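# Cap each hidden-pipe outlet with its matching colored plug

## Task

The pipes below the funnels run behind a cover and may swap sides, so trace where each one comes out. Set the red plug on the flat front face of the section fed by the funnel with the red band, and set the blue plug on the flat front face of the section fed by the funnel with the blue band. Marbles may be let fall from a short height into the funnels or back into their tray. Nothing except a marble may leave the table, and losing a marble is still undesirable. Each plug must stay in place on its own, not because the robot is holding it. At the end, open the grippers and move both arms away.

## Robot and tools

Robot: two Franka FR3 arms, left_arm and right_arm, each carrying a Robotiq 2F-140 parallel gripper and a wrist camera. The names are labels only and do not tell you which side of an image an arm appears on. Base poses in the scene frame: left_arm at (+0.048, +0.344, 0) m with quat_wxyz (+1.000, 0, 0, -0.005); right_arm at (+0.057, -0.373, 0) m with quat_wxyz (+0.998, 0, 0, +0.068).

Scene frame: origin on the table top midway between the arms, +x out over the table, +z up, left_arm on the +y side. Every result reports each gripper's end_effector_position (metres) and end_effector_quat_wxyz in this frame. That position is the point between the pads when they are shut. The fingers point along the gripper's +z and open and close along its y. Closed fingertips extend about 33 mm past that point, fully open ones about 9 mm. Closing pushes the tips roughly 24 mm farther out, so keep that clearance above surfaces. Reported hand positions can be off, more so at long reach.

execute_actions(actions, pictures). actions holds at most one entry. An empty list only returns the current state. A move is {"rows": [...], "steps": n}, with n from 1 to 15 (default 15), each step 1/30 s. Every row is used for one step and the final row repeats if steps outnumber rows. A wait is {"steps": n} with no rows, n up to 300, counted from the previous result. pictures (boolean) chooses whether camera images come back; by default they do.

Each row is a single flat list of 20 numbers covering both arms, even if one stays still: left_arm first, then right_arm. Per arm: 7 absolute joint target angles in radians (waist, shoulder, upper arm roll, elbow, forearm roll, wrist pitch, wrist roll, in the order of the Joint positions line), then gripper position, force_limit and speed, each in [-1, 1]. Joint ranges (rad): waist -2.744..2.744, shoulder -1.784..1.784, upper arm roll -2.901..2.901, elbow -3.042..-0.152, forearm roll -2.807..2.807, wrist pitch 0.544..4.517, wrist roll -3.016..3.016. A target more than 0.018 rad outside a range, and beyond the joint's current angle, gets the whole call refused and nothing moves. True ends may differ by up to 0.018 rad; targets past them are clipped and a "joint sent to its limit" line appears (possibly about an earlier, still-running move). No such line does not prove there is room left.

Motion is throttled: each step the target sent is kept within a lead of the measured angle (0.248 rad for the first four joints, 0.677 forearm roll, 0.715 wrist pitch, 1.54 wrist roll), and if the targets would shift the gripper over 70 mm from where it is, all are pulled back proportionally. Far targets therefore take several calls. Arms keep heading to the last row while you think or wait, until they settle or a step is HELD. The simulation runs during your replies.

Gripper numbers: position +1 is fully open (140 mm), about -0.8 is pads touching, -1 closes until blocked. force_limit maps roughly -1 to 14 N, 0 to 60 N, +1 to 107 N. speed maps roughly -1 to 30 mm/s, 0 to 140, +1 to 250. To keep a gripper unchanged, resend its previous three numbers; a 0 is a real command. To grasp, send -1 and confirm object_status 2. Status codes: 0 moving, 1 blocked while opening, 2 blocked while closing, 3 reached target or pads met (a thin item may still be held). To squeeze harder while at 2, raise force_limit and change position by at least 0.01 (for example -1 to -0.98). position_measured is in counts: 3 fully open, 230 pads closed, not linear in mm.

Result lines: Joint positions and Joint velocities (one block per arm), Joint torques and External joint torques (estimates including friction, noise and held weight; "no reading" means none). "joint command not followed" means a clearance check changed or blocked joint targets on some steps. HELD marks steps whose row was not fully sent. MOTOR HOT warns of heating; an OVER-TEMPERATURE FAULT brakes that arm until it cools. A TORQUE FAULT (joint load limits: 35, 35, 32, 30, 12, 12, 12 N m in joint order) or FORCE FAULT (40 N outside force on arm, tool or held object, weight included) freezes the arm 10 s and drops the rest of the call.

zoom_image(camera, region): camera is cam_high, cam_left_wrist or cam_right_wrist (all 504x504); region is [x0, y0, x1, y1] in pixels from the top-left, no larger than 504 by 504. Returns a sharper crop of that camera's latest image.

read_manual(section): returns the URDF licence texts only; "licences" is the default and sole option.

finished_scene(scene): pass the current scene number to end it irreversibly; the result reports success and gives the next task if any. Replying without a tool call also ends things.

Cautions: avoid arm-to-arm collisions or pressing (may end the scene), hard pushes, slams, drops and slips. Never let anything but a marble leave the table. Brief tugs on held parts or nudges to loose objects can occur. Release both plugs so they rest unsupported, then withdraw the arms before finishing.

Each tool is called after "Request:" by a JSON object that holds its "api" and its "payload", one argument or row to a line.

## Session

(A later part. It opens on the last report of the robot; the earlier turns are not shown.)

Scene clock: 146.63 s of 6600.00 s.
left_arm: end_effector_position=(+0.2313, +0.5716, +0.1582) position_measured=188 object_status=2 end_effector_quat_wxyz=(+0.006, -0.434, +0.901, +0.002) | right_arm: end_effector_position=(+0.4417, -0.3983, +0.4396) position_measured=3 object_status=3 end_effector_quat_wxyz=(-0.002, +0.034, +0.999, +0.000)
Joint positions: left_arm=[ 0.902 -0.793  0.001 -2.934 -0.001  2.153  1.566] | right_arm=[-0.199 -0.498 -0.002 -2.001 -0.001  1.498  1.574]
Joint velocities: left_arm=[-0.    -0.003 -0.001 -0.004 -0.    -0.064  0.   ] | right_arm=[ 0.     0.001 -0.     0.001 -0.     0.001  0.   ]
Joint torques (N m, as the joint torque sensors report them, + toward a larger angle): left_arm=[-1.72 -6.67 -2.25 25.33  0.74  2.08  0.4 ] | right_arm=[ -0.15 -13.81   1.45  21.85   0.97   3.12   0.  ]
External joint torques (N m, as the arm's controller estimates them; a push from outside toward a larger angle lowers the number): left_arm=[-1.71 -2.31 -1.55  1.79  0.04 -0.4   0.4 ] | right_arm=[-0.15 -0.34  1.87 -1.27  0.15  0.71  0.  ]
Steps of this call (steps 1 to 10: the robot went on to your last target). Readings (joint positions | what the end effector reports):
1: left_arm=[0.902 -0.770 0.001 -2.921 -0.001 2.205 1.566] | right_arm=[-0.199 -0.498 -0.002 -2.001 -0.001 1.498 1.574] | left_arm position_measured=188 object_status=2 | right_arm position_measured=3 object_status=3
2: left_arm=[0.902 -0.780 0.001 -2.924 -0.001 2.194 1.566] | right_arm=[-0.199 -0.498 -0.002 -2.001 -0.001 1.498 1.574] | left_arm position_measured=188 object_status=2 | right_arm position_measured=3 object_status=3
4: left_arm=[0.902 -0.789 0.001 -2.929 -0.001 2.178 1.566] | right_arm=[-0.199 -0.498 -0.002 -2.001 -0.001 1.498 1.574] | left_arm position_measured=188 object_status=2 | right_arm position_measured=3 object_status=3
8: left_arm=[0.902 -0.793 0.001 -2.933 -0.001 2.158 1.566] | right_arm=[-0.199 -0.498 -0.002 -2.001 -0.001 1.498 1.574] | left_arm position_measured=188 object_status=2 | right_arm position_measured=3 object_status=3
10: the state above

Request:
{"api": "execute_actions", "payload": {
  "actions": [
    {"rows":[[0.85,-0.796,0,-2.935,0,2.14,1.5,-1,-0.6,-0.3,-0.2,-0.5,0,-2.0,0,1.5,1.57,1,0,0],[0.75,-0.796,0,-2.935,0,2.14,1.4,-1,-0.6,-0.3,-0.2,-0.5,0,-2.0,0,1.5,1.57,1,0,0],[-0.394,-0.796,0,-2.935,0,2.14,1.17,-1,-0.6,-0.3,-0.2,-0.5,0,-2.0,0,1.5,1.57,1,0,0]],"steps":15}
  ],
  "pictures": false
}}

Request:
{"api": "execute_actions", "payload": {
  "actions": [
    {"steps":10}
  ],
  "pictures": false
}}

Request:
{"api": "execute_actions", "payload": {
  "actions": [
    {"rows":[[-0.394,-0.74,0,-2.91,0,2.19,1.17,-1,-0.6,-0.3,-0.2,-0.5,0,-2.0,0,1.5,1.57,1,0,0],[-0.394,-0.685,0,-2.891,0,2.206,1.17,-1,-0.6,-0.3,-0.2,-0.5,0,-2.0,0,1.5,1.57,1,0,0]],"steps":15}
  ]
}}

Scene clock: 151.97 s of 6600.00 s.
left_arm: end_effector_position=(+0.3334, +0.2999, +0.1576) position_measured=188 object_status=2 end_effector_quat_wxyz=(+0.001, -0.074, +0.997, -0.000) | right_arm: end_effector_position=(+0.4417, -0.3983, +0.4396) position_measured=3 object_status=3 end_effector_quat_wxyz=(-0.002, +0.034, +0.999, +0.000)
Joint positions: left_arm=[-0.144 -0.794  0.    -2.934  0.     2.142  1.268] | right_arm=[-0.199 -0.498 -0.002 -2.001 -0.001  1.498  1.574]
Joint velocities: left_arm=[-2.174 -0.    -0.076  0.002 -0.001 -0.001 -0.301] | right_arm=[ 0.001 -0.001  0.001  0.001 -0.001 -0.    -0.001]
Joint torques (N m, as the joint torque sensors report them, + toward a larger angle): left_arm=[ 8.78 -5.11  3.23 25.03  0.49  2.02  0.04] | right_arm=[ -0.79 -14.18   0.97  23.21   0.89   2.92  -0.03]
External joint torques (N m, as the arm's controller estimates them; a push from outside toward a larger angle lowers the number): left_arm=[-1.91 -1.02  0.08  2.77 -0.18 -0.06  0.03] | right_arm=[-0.82 -0.78  1.33  0.16  0.07  0.52 -0.03]
Steps of this call (steps 1 to 30: the robot went on to your last target; steps 31 to 90: nothing new was sent; then 1.83 s passed at rest; steps 91 to 105: all 15 steps of this action). Readings (joint positions | what the end effector reports):
91: left_arm=[0.890 -0.793 0.003 -2.934 -0.001 2.142 1.560] | right_arm=[-0.199 -0.498 -0.002 -2.001 -0.001 1.498 1.574] | left_arm position_measured=188 object_status=2 | right_arm position_measured=3 object_status=3
92: left_arm=[0.853 -0.793 0.006 -2.934 -0.000 2.142 1.545] | right_arm=[-0.199 -0.498 -0.002 -2.001 -0.001 1.498 1.574] | left_arm position_measured=188 object_status=2 | right_arm position_measured=3 object_status=3
94: left_arm=[0.707 -0.794 0.006 -2.934 0.000 2.142 1.475] | right_arm=[-0.199 -0.498 -0.002 -2.001 -0.001 1.498 1.574] | left_arm position_measured=188 object_status=2 | right_arm position_measured=3 object_status=3
98: left_arm=[0.398 -0.794 0.001 -2.934 0.000 2.142 1.371] | right_arm=[-0.199 -0.498 -0.002 -2.001 -0.001 1.498 1.574] | left_arm position_measured=188 object_status=2 | right_arm position_measured=3 object_status=3
105: the state above

Scene clock: 152.30 s of 6600.00 s.
left_arm: end_effector_position=(+0.3140, +0.2317, +0.1576) position_measured=188 object_status=2 end_effector_quat_wxyz=(+0.002, +0.018, +1.000, +0.001) | right_arm: end_effector_position=(+0.4417, -0.3983, +0.4396) position_measured=3 object_status=3 end_effector_quat_wxyz=(-0.002, +0.034, +0.999, +0.000)
Joint positions: left_arm=[-0.389 -0.794 -0.003 -2.934  0.     2.142  1.205] | right_arm=[-0.199 -0.498 -0.002 -2.001 -0.001  1.498  1.574]
Joint velocities: left_arm=[-0.037  0.001  0.01  -0.    -0.     0.001 -0.105] | right_arm=[-0.001 -0.001 -0.    -0.     0.     0.001 -0.   ]
Joint torques (N m, as the joint torque sensors report them, + toward a larger angle): left_arm=[-0.57 -5.02  0.6  24.77  0.48  2.11 -0.25] | right_arm=[ -0.33 -14.44   1.75  23.55   0.99   2.96   0.  ]
External joint torques (N m, as the arm's controller estimates them; a push from outside toward a larger angle lowers the number): left_arm=[-0.83 -0.78  1.11  1.38 -0.2  -0.32 -0.26] | right_arm=[-0.24 -0.96  2.29  0.42  0.18  0.55  0.  ]
Steps of this call (steps 1 to 10: the robot went on to your last target). Readings (joint positions | what the end effector reports):
1: left_arm=[-0.221 -0.794 -0.000 -2.934 0.000 2.142 1.258] | right_arm=[-0.199 -0.498 -0.002 -2.001 -0.001 1.498 1.574] | left_arm position_measured=188 object_status=2 | right_arm position_measured=3 object_status=3
2: left_arm=[-0.282 -0.794 -0.003 -2.934 0.000 2.142 1.249] | right_arm=[-0.199 -0.498 -0.002 -2.001 -0.001 1.498 1.574] | left_arm position_measured=188 object_status=2 | right_arm position_measured=3 object_status=3
4: left_arm=[-0.349 -0.794 -0.005 -2.934 0.000 2.142 1.235] | right_arm=[-0.199 -0.498 -0.002 -2.001 -0.001 1.498 1.574] | left_arm position_measured=188 object_status=2 | right_arm position_measured=3 object_status=3
8: left_arm=[-0.385 -0.794 -0.004 -2.934 0.000 2.142 1.213] | right_arm=[-0.199 -0.498 -0.002 -2.001 -0.001 1.498 1.574] | left_arm position_measured=188 object_status=2 | right_arm position_measured=3 object_status=3
10: the state above

Scene clock: 152.80 s of 6600.00 s.
left_arm: end_effector_position=(+0.3308, +0.2237, +0.1494) position_measured=188 object_status=2 end_effector_quat_wxyz=(-0.002, +0.006, +1.000, +0.002) | right_arm: end_effector_position=(+0.4417, -0.3983, +0.4396) position_measured=3 object_status=3 end_effector_quat_wxyz=(-0.002, +0.034, +0.999, +0.000)
Joint positions: left_arm=[-0.392 -0.688 -0.002 -2.893  0.     2.2    1.18 ] | right_arm=[-0.199 -0.498 -0.002 -2.001 -0.001  1.498  1.574]
Joint velocities: left_arm=[ 0.     0.002 -0.001  0.002  0.001  0.019 -0.02 ] | right_arm=[ 0.     0.     0.     0.    -0.001 -0.     0.   ]
Joint torques (N m, as the joint torque sensors report them, + toward a larger angle): left_arm=[-1.18 -4.29  0.87 25.23  0.39  2.66 -0.06] | right_arm=[ -0.57 -13.59   1.22  22.91   0.92   3.07  -0.01]
External joint torques (N m, as the arm's controller estimates them; a push from outside toward a larger angle lowers the number): left_arm=[-1.17  2.75  1.45  2.38 -0.26  0.26 -0.06] | right_arm=[-0.59 -0.05  1.6  -0.24  0.1   0.66 -0.01]
Steps of this call (steps 1 to 15: all 15 steps of this action). Readings (joint positions | what the end effector reports):
1: left_arm=[-0.390 -0.783 -0.002 -2.928 0.000 2.149 1.202] | right_arm=[-0.199 -0.498 -0.002 -2.001 -0.001 1.498 1.574] | left_arm position_measured=188 object_status=2 | right_arm position_measured=3 object_status=3
2: left_arm=[-0.390 -0.758 -0.002 -2.916 0.000 2.159 1.199] | right_arm=[-0.199 -0.498 -0.002 -2.001 -0.001 1.498 1.574] | left_arm position_measured=188 object_status=2 | right_arm position_measured=3 object_status=3
4: left_arm=[-0.391 -0.715 -0.002 -2.902 0.000 2.174 1.194] | right_arm=[-0.199 -0.498 -0.002 -2.001 -0.001 1.498 1.574] | left_arm position_measured=188 object_status=2 | right_arm position_measured=3 object_status=3
8: left_arm=[-0.392 -0.690 -0.002 -2.895 0.000 2.190 1.187] | right_arm=[-0.199 -0.498 -0.002 -2.001 -0.001 1.498 1.574] | left_arm position_measured=188 object_status=2 | right_arm position_measured=3 object_status=3
15: the state above

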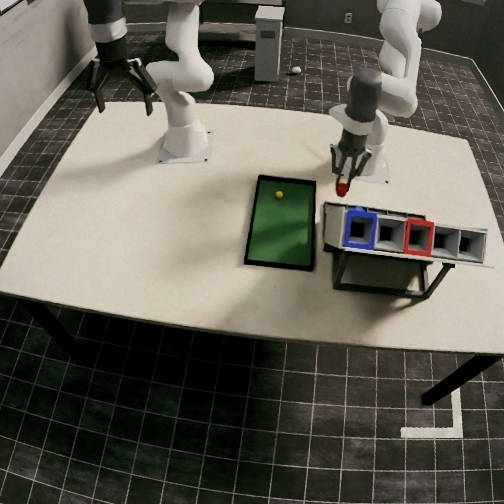

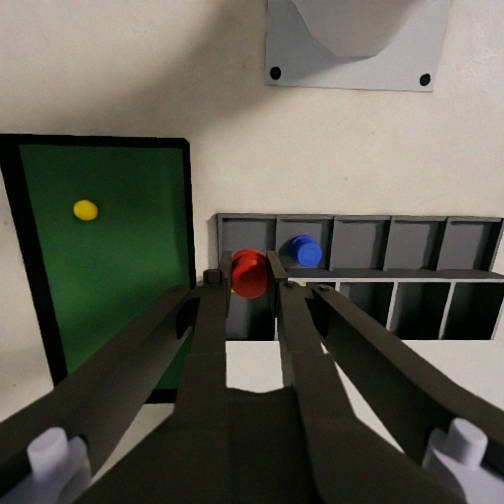

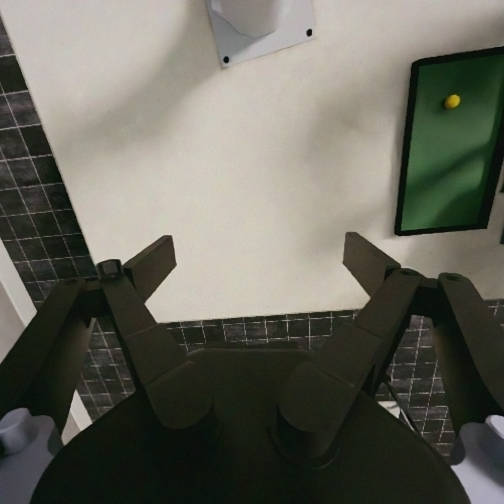

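Request:
{"api": "execute_actions", "payload": {
  "actions": [
    {"rows":[[-0.397,-0.665,0,-2.90,0,2.28,1.17,-1,-0.6,-0.3,-0.2,-0.5,0,-2.0,0,1.5,1.57,1,0,0],[-0.397,-0.645,0,-2.91,0,2.33,1.17,-1,-0.6,-0.3,-0.2,-0.5,0,-2.0,0,1.5,1.57,1,0,0],[-0.397,-0.625,0,-2.92,0,2.37,1.17,-1,-0.6,-0.3,-0.2,-0.5,0,-2.0,0,1.5,1.57,1,0,0],[-0.397,-0.605,0,-2.93,0,2.40,1.17,-1,-0.6,-0.3,-0.2,-0.5,0,-2.0,0,1.5,1.57,1,0,0],[-0.397,-0.585,0,-2.939,0,2.43,1.17,-1,-0.6,-0.3,-0.2,-0.5,0,-2.0,0,1.5,1.57,1,0,0],[-0.397,-0.565,0,-2.948,0,2.46,1.17,-1,-0.6,-0.3,-0.2,-0.5,0,-2.0,0,1.5,1.57,1,0,0],[-0.397,-0.545,0,-2.956,0,2.49,1.17,-1,-0.6,-0.3,-0.2,-0.5,0,-2.0,0,1.5,1.57,1,0,0],[-0.397,-0.525,0,-2.964,0,2.515,1.17,-1,-0.6,-0.3,-0.2,-0.5,0,-2.0,0,1.5,1.57,1,0,0],[-0.397,-0.505,0,-2.971,0,2.54,1.17,-1,-0.6,-0.3,-0.2,-0.5,0,-2.0,0,1.5,1.57,1,0,0],[-0.397,-0.485,0,-2.977,0,2.56,1.17,-1,-0.6,-0.3,-0.2,-0.5,0,-2.0,0,1.5,1.57,1,0,0],[-0.397,-0.47,0,-2.982,0,2.57,1.17,-1,-0.6,-0.3,-0.2,-0.5,0,-2.0,0,1.5,1.57,1,0,0],[-0.397,-0.455,0,-2.986,0,2.575,1.17,-1,-0.6,-0.3,-0.2,-0.5,0,-2.0,0,1.5,1.57,1,0,0],[-0.397,-0.445,0,-2.989,0,2.58,1.17,-1,-0.6,-0.3,-0.2,-0.5,0,-2.0,0,1.5,1.57,1,0,0]],"steps":15}
  ],
  "pictures": false
}}

Request:
{"api": "execute_actions", "payload": {
  "actions": [
    {"rows":[[-0.397,-0.44,0,-2.99,0,2.584,1.17,-1,-0.6,-0.3,-0.2,-0.5,0,-2.0,0,1.5,1.57,1,0,0],[-0.397,-0.435,0,-2.992,0,2.584,1.17,-1,-0.6,-0.3,-0.2,-0.5,0,-2.0,0,1.5,1.57,1,0,0],[-0.397,-0.43,0,-2.993,0,2.584,1.17,-1,-0.6,-0.3,-0.2,-0.5,0,-2.0,0,1.5,1.57,1,0,0],[-0.397,-0.42,0,-2.995,0,2.584,1.17,-1,-0.6,-0.3,-0.2,-0.5,0,-2.0,0,1.5,1.57,1,0,0],[-0.397,-0.411,0,-2.997,0,2.584,1.17,-1,-0.6,-0.3,-0.2,-0.5,0,-2.0,0,1.5,1.57,1,0,0]],"steps":15}
  ]
}}

Scene clock: 163.73 s of 6600.00 s.
left_arm: end_effector_position=(+0.3312, +0.2224, +0.0668) position_measured=188 object_status=2 end_effector_quat_wxyz=(-0.003, +0.005, +1.000, +0.002) | right_arm: end_effector_position=(+0.4417, -0.3983, +0.4396) position_measured=3 object_status=3 end_effector_quat_wxyz=(-0.002, +0.034, +0.999, +0.000)
Joint positions: left_arm=[-0.395 -0.456 -0.001 -2.987  0.     2.524  1.174] | right_arm=[-0.199 -0.498 -0.002 -2.001 -0.001  1.498  1.574]
Joint velocities: left_arm=[-0.001  0.183 -0.001 -0.075  0.001  0.299  0.001] | right_arm=[-0.001 -0.001 -0.     0.    -0.001 -0.001  0.   ]
Joint torques (N m, as the joint torque sensors report them, + toward a larger angle): left_arm=[ -1.18 -11.74   0.15  23.4    0.29   3.31  -0.02] | right_arm=[ -0.37 -13.83   1.5   22.99   1.05   3.03  -0.02]
External joint torques (N m, as the arm's controller estimates them; a push from outside toward a larger angle lowers the number): left_arm=[-1.14  2.92  0.57  1.35 -0.17  0.42 -0.02] | right_arm=[-0.35 -0.4   1.93 -0.09  0.23  0.63 -0.02]
Steps of this call (steps 1 to 15: the robot went on to your last target; steps 16 to 90: nothing new was sent; then 7.43 s passed at rest; steps 91 to 105: all 15 steps of this action). Readings (joint positions | what the end effector reports):
91: left_arm=[-0.393 -0.684 -0.001 -2.894 0.000 2.215 1.174] | right_arm=[-0.199 -0.498 -0.002 -2.001 -0.001 1.498 1.574] | left_arm position_measured=188 object_status=2 | right_arm position_measured=3 object_status=3
92: left_arm=[-0.393 -0.675 -0.001 -2.896 0.000 2.236 1.174] | right_arm=[-0.199 -0.498 -0.002 -2.001 -0.001 1.498 1.574] | left_arm position_measured=188 object_status=2 | right_arm position_measured=3 object_status=3
94: left_arm=[-0.394 -0.646 -0.001 -2.908 0.000 2.285 1.174] | right_arm=[-0.199 -0.498 -0.002 -2.001 -0.001 1.498 1.574] | left_arm position_measured=188 object_status=2 | right_arm position_measured=3 object_status=3
98: left_arm=[-0.395 -0.569 -0.001 -2.944 0.000 2.390 1.174] | right_arm=[-0.199 -0.498 -0.002 -2.001 -0.001 1.498 1.574] | left_arm position_measured=188 object_status=2 | right_arm position_measured=3 object_status=3
105: the state above

Scene clock: 164.23 s of 6600.00 s.
left_arm: end_effector_position=(+0.3311, +0.2224, +0.0547) position_measured=188 object_status=2 end_effector_quat_wxyz=(-0.002, +0.005, +1.000, +0.001) | right_arm: end_effector_position=(+0.4417, -0.3983, +0.4396) position_measured=3 object_status=3 end_effector_quat_wxyz=(-0.002, +0.034, +0.999, +0.000)
Joint positions: left_arm=[-0.395 -0.413 -0.001 -2.996  0.     2.578  1.174] | right_arm=[-0.199 -0.498 -0.002 -2.001 -0.001  1.498  1.574]
Joint velocities: left_arm=[ 0.    -0.001  0.001  0.001  0.001  0.019 -0.002] | right_arm=[-0.     0.    -0.001 -0.002 -0.     0.002 -0.001]
Joint torques (N m, as the joint torque sensors report them, + toward a larger angle): left_arm=[-1.97 -9.81  0.45 19.74  0.27  3.1  -0.05] | right_arm=[ -0.94 -13.43   1.73  22.98   0.93   3.08  -0.03]
External joint torques (N m, as the arm's controller estimates them; a push from outside toward a larger angle lowers the number): left_arm=[-2.01  2.07  0.77  1.17 -0.16  0.69 -0.05] | right_arm=[-0.91  0.    2.19 -0.09  0.12  0.68 -0.03]
Steps of this call (steps 1 to 15: all 15 steps of this action). Readings (joint positions | what the end effector reports):
1: left_arm=[-0.395 -0.451 -0.001 -2.988 0.000 2.533 1.174] | right_arm=[-0.199 -0.498 -0.002 -2.001 -0.001 1.498 1.574] | left_arm position_measured=188 object_status=2 | right_arm position_measured=3 object_status=3
2: left_arm=[-0.395 -0.446 -0.001 -2.989 0.000 2.542 1.174] | right_arm=[-0.199 -0.498 -0.002 -2.001 -0.001 1.498 1.574] | left_arm position_measured=188 object_status=2 | right_arm position_measured=3 object_status=3
4: left_arm=[-0.395 -0.436 -0.001 -2.991 0.000 2.555 1.174] | right_arm=[-0.199 -0.498 -0.002 -2.001 -0.001 1.498 1.574] | left_arm position_measured=188 object_status=2 | right_arm position_measured=3 object_status=3
8: left_arm=[-0.395 -0.417 -0.001 -2.996 0.000 2.569 1.174] | right_arm=[-0.199 -0.498 -0.002 -2.001 -0.001 1.498 1.574] | left_arm position_measured=188 object_status=2 | right_arm position_measured=3 object_status=3
15: the state above

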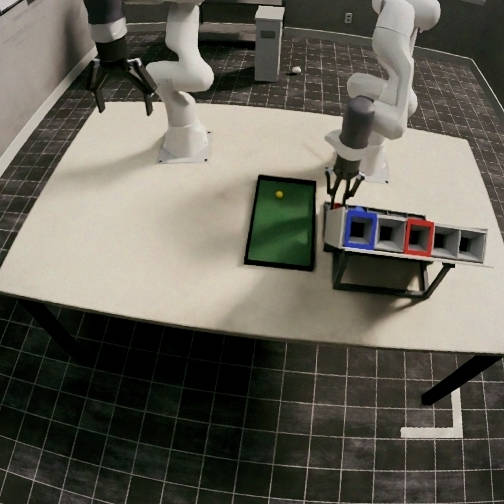

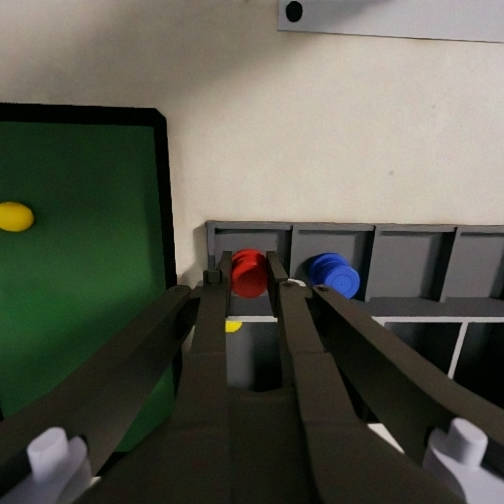

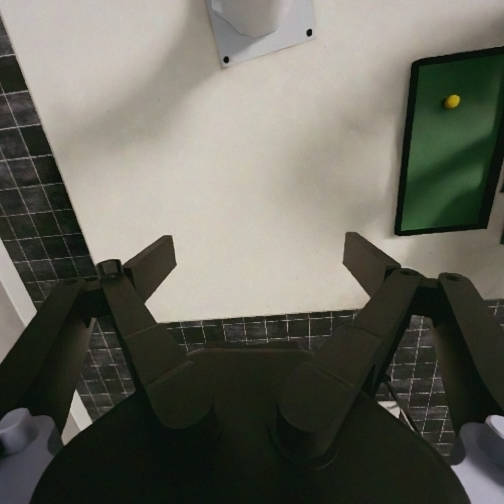

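Request:
{"api": "execute_actions", "payload": {
  "actions": [
    {"rows":[[-0.397,-0.411,0,-2.997,0,2.584,1.17,-0.35,-0.6,-0.5,-0.2,-0.5,0,-2.0,0,1.5,1.57,1,0,0]],"steps":10}
  ],
  "pictures": false
}}

Request:
{"api": "execute_actions", "payload": {
  "actions": [
    {"rows":[[-0.397,-0.425,0,-2.995,0,2.52,1.17,-0.35,-0.6,-0.5,-0.2,-0.5,0,-2.0,0,1.5,1.57,1,0,0],[-0.397,-0.445,0,-2.99,0,2.48,1.17,-0.35,-0.6,-0.5,-0.2,-0.5,0,-2.0,0,1.5,1.57,1,0,0],[-0.397,-0.47,0,-2.985,0,2.44,1.17,-0.35,-0.6,-0.5,-0.2,-0.5,0,-2.0,0,1.5,1.57,1,0,0],[-0.397,-0.495,0,-2.98,0,2.40,1.17,-0.35,-0.6,-0.5,-0.2,-0.5,0,-2.0,0,1.5,1.57,1,0,0],[-0.397,-0.52,0,-2.972,0,2.37,1.17,-0.35,-0.6,-0.5,-0.2,-0.5,0,-2.0,0,1.5,1.57,1,0,0],[-0.397,-0.545,0,-2.963,0,2.335,1.17,-0.35,-0.6,-0.5,-0.2,-0.5,0,-2.0,0,1.5,1.57,1,0,0],[-0.397,-0.57,0,-2.954,0,2.30,1.17,-0.35,-0.6,-0.5,-0.2,-0.5,0,-2.0,0,1.5,1.57,1,0,0],[-0.397,-0.595,0,-2.945,0,2.265,1.17,-0.35,-0.6,-0.5,-0.2,-0.5,0,-2.0,0,1.5,1.57,1,0,0],[-0.397,-0.62,0,-2.935,0,2.23,1.17,-0.35,-0.6,-0.5,-0.2,-0.5,0,-2.0,0,1.5,1.57,1,0,0],[-0.397,-0.65,0,-2.925,0,2.19,1.17,-0.35,-0.6,-0.5,-0.2,-0.5,0,-2.0,0,1.5,1.57,1,0,0],[-0.397,-0.68,0,-2.915,0,2.15,1.17,-0.35,-0.6,-0.5,-0.2,-0.5,0,-2.0,0,1.5,1.57,1,0,0],[-0.397,-0.72,0,-2.905,0,2.11,1.17,-0.35,-0.6,-0.5,-0.2,-0.5,0,-2.0,0,1.5,1.57,1,0,0],[-0.397,-0.76,0,-2.895,0,2.07,1.17,-0.35,-0.6,-0.5,-0.2,-0.5,0,-2.0,0,1.5,1.57,1,0,0],[-0.397,-0.81,0,-2.885,0,2.03,1.17,-0.35,-0.6,-0.5,-0.2,-0.5,0,-2.0,0,1.5,1.57,1,0,0],[-0.397,-0.95,0,-2.85,0,1.9,1.17,-0.35,-0.6,-0.5,-0.2,-0.5,0,-2.0,0,1.5,1.57,1,0,0]],"steps":15}
  ],
  "pictures": false
}}

Request:
{"api": "execute_actions", "payload": {
  "actions": [
    {"steps":25}
  ]
}}

Scene clock: 174.97 s of 6600.00 s.
left_arm: end_effector_position=(+0.3320, +0.2220, +0.0549) position_measured=173 object_status=0 end_effector_quat_wxyz=(-0.001, +0.005, +1.000, +0.001) | right_arm: end_effector_position=(+0.4417, -0.3983, +0.4396) position_measured=3 object_status=3 end_effector_quat_wxyz=(-0.002, +0.034, +0.999, +0.000)
Joint positions: left_arm=[-0.395 -0.413 -0.001 -2.996  0.     2.581  1.174] | right_arm=[-0.199 -0.498 -0.002 -2.001 -0.001  1.498  1.574]
Joint velocities: left_arm=[ 0.    -0.001  0.     0.001 -0.     0.001 -0.001] | right_arm=[-0.    -0.    -0.    -0.001  0.    -0.     0.002]
Joint torques (N m, as the joint torque sensors report them, + toward a larger angle): left_arm=[-1.38 -9.4   0.41 20.09  0.19  2.72 -0.04] | right_arm=[  0.12 -13.21   1.81  22.46   0.95   2.93   0.02]
External joint torques (N m, as the arm's controller estimates them; a push from outside toward a larger angle lowers the number): left_arm=[-1.41  2.57  0.75  1.42 -0.24  0.28 -0.04] | right_arm=[ 0.12  0.12  2.23 -0.52  0.13  0.54  0.02]
Steps of this call (steps 1 to 15: the robot went on to your last target; steps 16 to 90: nothing new was sent; then 7.40 s passed at rest; steps 91 to 100: all 10 steps of this action). Readings (joint positions | what the end effector reports):
91: left_arm=[-0.395 -0.413 -0.001 -2.996 0.000 2.581 1.174] | right_arm=[-0.199 -0.498 -0.002 -2.001 -0.001 1.498 1.574] | left_arm position_measured=188 object_status=0 | right_arm position_measured=3 object_status=3
92: left_arm=[-0.395 -0.413 -0.001 -2.996 0.000 2.581 1.174] | right_arm=[-0.199 -0.498 -0.002 -2.001 -0.001 1.498 1.574] | left_arm position_measured=188 object_status=0 | right_arm position_measured=3 object_status=3
94: left_arm=[-0.395 -0.413 -0.001 -2.996 0.000 2.581 1.174] | right_arm=[-0.199 -0.498 -0.002 -2.001 -0.001 1.498 1.574] | left_arm position_measured=175 object_status=0 | right_arm position_measured=3 object_status=3
98: left_arm=[-0.395 -0.413 -0.001 -2.996 0.000 2.581 1.174] | right_arm=[-0.199 -0.498 -0.002 -2.001 -0.001 1.498 1.574] | left_arm position_measured=173 object_status=0 | right_arm position_measured=3 object_status=3
100: the state above

Scene clock: 175.47 s of 6600.00 s.
left_arm: end_effector_position=(+0.3278, +0.2240, +0.1692) position_measured=173 object_status=3 end_effector_quat_wxyz=(+0.013, +0.005, +1.000, -0.005) | right_arm: end_effector_position=(+0.4417, -0.3983, +0.4396) position_measured=3 object_status=3 end_effector_quat_wxyz=(-0.002, +0.034, +0.999, +0.000)
Joint positions: left_arm=[-0.395 -0.774 -0.001 -2.898  0.     2.151  1.174] | right_arm=[-0.199 -0.498 -0.002 -2.001 -0.001  1.498  1.574]
Joint velocities: left_arm=[ 0.    -1.825  0.001  0.365 -0.    -1.405  0.   ] | right_arm=[-0.001  0.     0.     0.    -0.     0.     0.   ]
Joint torques (N m, as the joint torque sensors report them, + toward a larger angle): left_arm=[-0.98 -8.3  -0.55 33.36  0.47  3.29 -0.02] | right_arm=[  0.06 -14.24   2.    22.16   1.06   3.03   0.06]
External joint torques (N m, as the arm's controller estimates them; a push from outside toward a larger angle lowers the number): left_arm=[-1.08 -1.47 -0.19  3.14 -0.06 -0.84 -0.03] | right_arm=[ 0.07 -0.79  2.44 -0.96  0.24  0.61  0.06]
Steps of this call (steps 1 to 15: all 15 steps of this action). Readings (joint positions | what the end effector reports):
1: left_arm=[-0.395 -0.415 -0.001 -2.996 0.000 2.572 1.174] | right_arm=[-0.199 -0.498 -0.002 -2.001 -0.001 1.498 1.574] | left_arm position_measured=173 object_status=0 | right_arm position_measured=3 object_status=3
2: left_arm=[-0.395 -0.422 -0.001 -2.996 0.000 2.556 1.174] | right_arm=[-0.199 -0.498 -0.002 -2.001 -0.001 1.498 1.574] | left_arm position_measured=173 object_status=0 | right_arm position_measured=3 object_status=3
4: left_arm=[-0.395 -0.450 -0.001 -2.992 0.000 2.511 1.174] | right_arm=[-0.199 -0.498 -0.002 -2.001 -0.001 1.498 1.574] | left_arm position_measured=173 object_status=3 | right_arm position_measured=3 object_status=3
8: left_arm=[-0.395 -0.540 -0.001 -2.965 0.000 2.402 1.174] | right_arm=[-0.199 -0.498 -0.002 -2.001 -0.001 1.498 1.574] | left_arm position_measured=173 object_status=3 | right_arm position_measured=3 object_status=3
15: the state above

Scene clock: 176.30 s of 6600.00 s.
left_arm: end_effector_position=(+0.2963, +0.2376, +0.2195) position_measured=173 object_status=3 end_effector_quat_wxyz=(+0.002, +0.005, +1.000, +0.000) | right_arm: end_effector_position=(+0.4417, -0.3983, +0.4396) position_measured=3 object_status=3 end_effector_quat_wxyz=(-0.002, +0.034, +0.999, +0.000)
Joint positions: left_arm=[-0.395 -0.947 -0.001 -2.849  0.     1.904  1.174] | right_arm=[-0.199 -0.498 -0.002 -2.001 -0.001  1.498  1.574]
Joint velocities: left_arm=[ 0.    -0.     0.    -0.    -0.    -0.012  0.001] | right_arm=[ 0.001  0.001  0.001  0.     0.     0.001 -0.001]
Joint torques (N m, as the joint torque sensors report them, + toward a larger angle): left_arm=[-1.5  -1.37  0.44 24.63  0.52  1.96 -0.07] | right_arm=[ -0.77 -14.03   1.14  21.81   0.96   3.03  -0.07]
External joint torques (N m, as the arm's controller estimates them; a push from outside toward a larger angle lowers the number): left_arm=[-1.51 -0.48  1.14  0.32 -0.24 -0.47 -0.07] | right_arm=[-0.82 -0.61  1.49 -1.26  0.14  0.63 -0.07]
Steps of this call (steps 1 to 25: the robot went on to your last target). Readings (joint positions | what the end effector reports):
1: left_arm=[-0.395 -0.833 -0.001 -2.883 0.000 2.106 1.174] | right_arm=[-0.199 -0.498 -0.002 -2.001 -0.001 1.498 1.574] | left_arm position_measured=173 object_status=3 | right_arm position_measured=3 object_status=3
2: left_arm=[-0.395 -0.879 -0.001 -2.867 0.000 2.071 1.174] | right_arm=[-0.199 -0.498 -0.002 -2.001 -0.001 1.498 1.574] | left_arm position_measured=173 object_status=3 | right_arm position_measured=3 object_status=3
4: left_arm=[-0.395 -0.929 -0.001 -2.848 0.000 2.020 1.174] | right_arm=[-0.199 -0.498 -0.002 -2.001 -0.001 1.498 1.574] | left_arm position_measured=173 object_status=3 | right_arm position_measured=3 object_status=3
8: left_arm=[-0.395 -0.947 -0.001 -2.847 0.000 1.956 1.174] | right_arm=[-0.199 -0.498 -0.002 -2.001 -0.001 1.498 1.574] | left_arm position_measured=173 object_status=3 | right_arm position_measured=3 object_status=3
25: the state above

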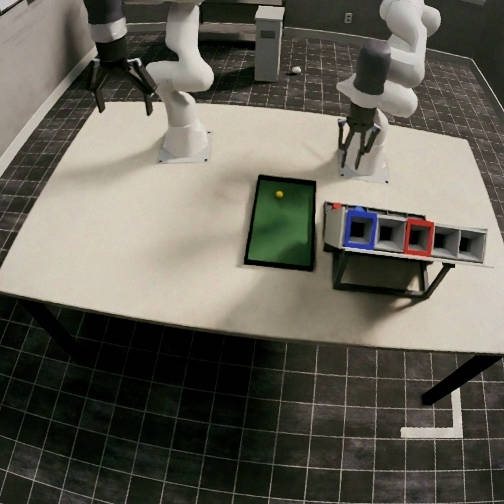

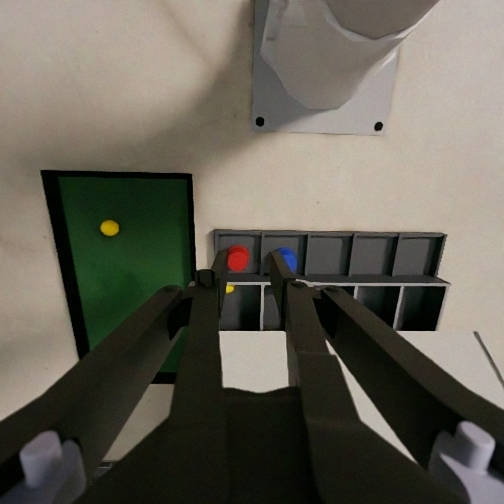

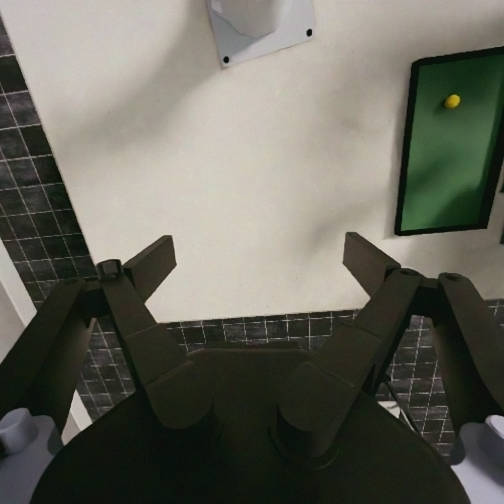

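Request:
{"api": "finished_scene", "payload": {
  "scene": 2
}}

The scene is finished: the task was done.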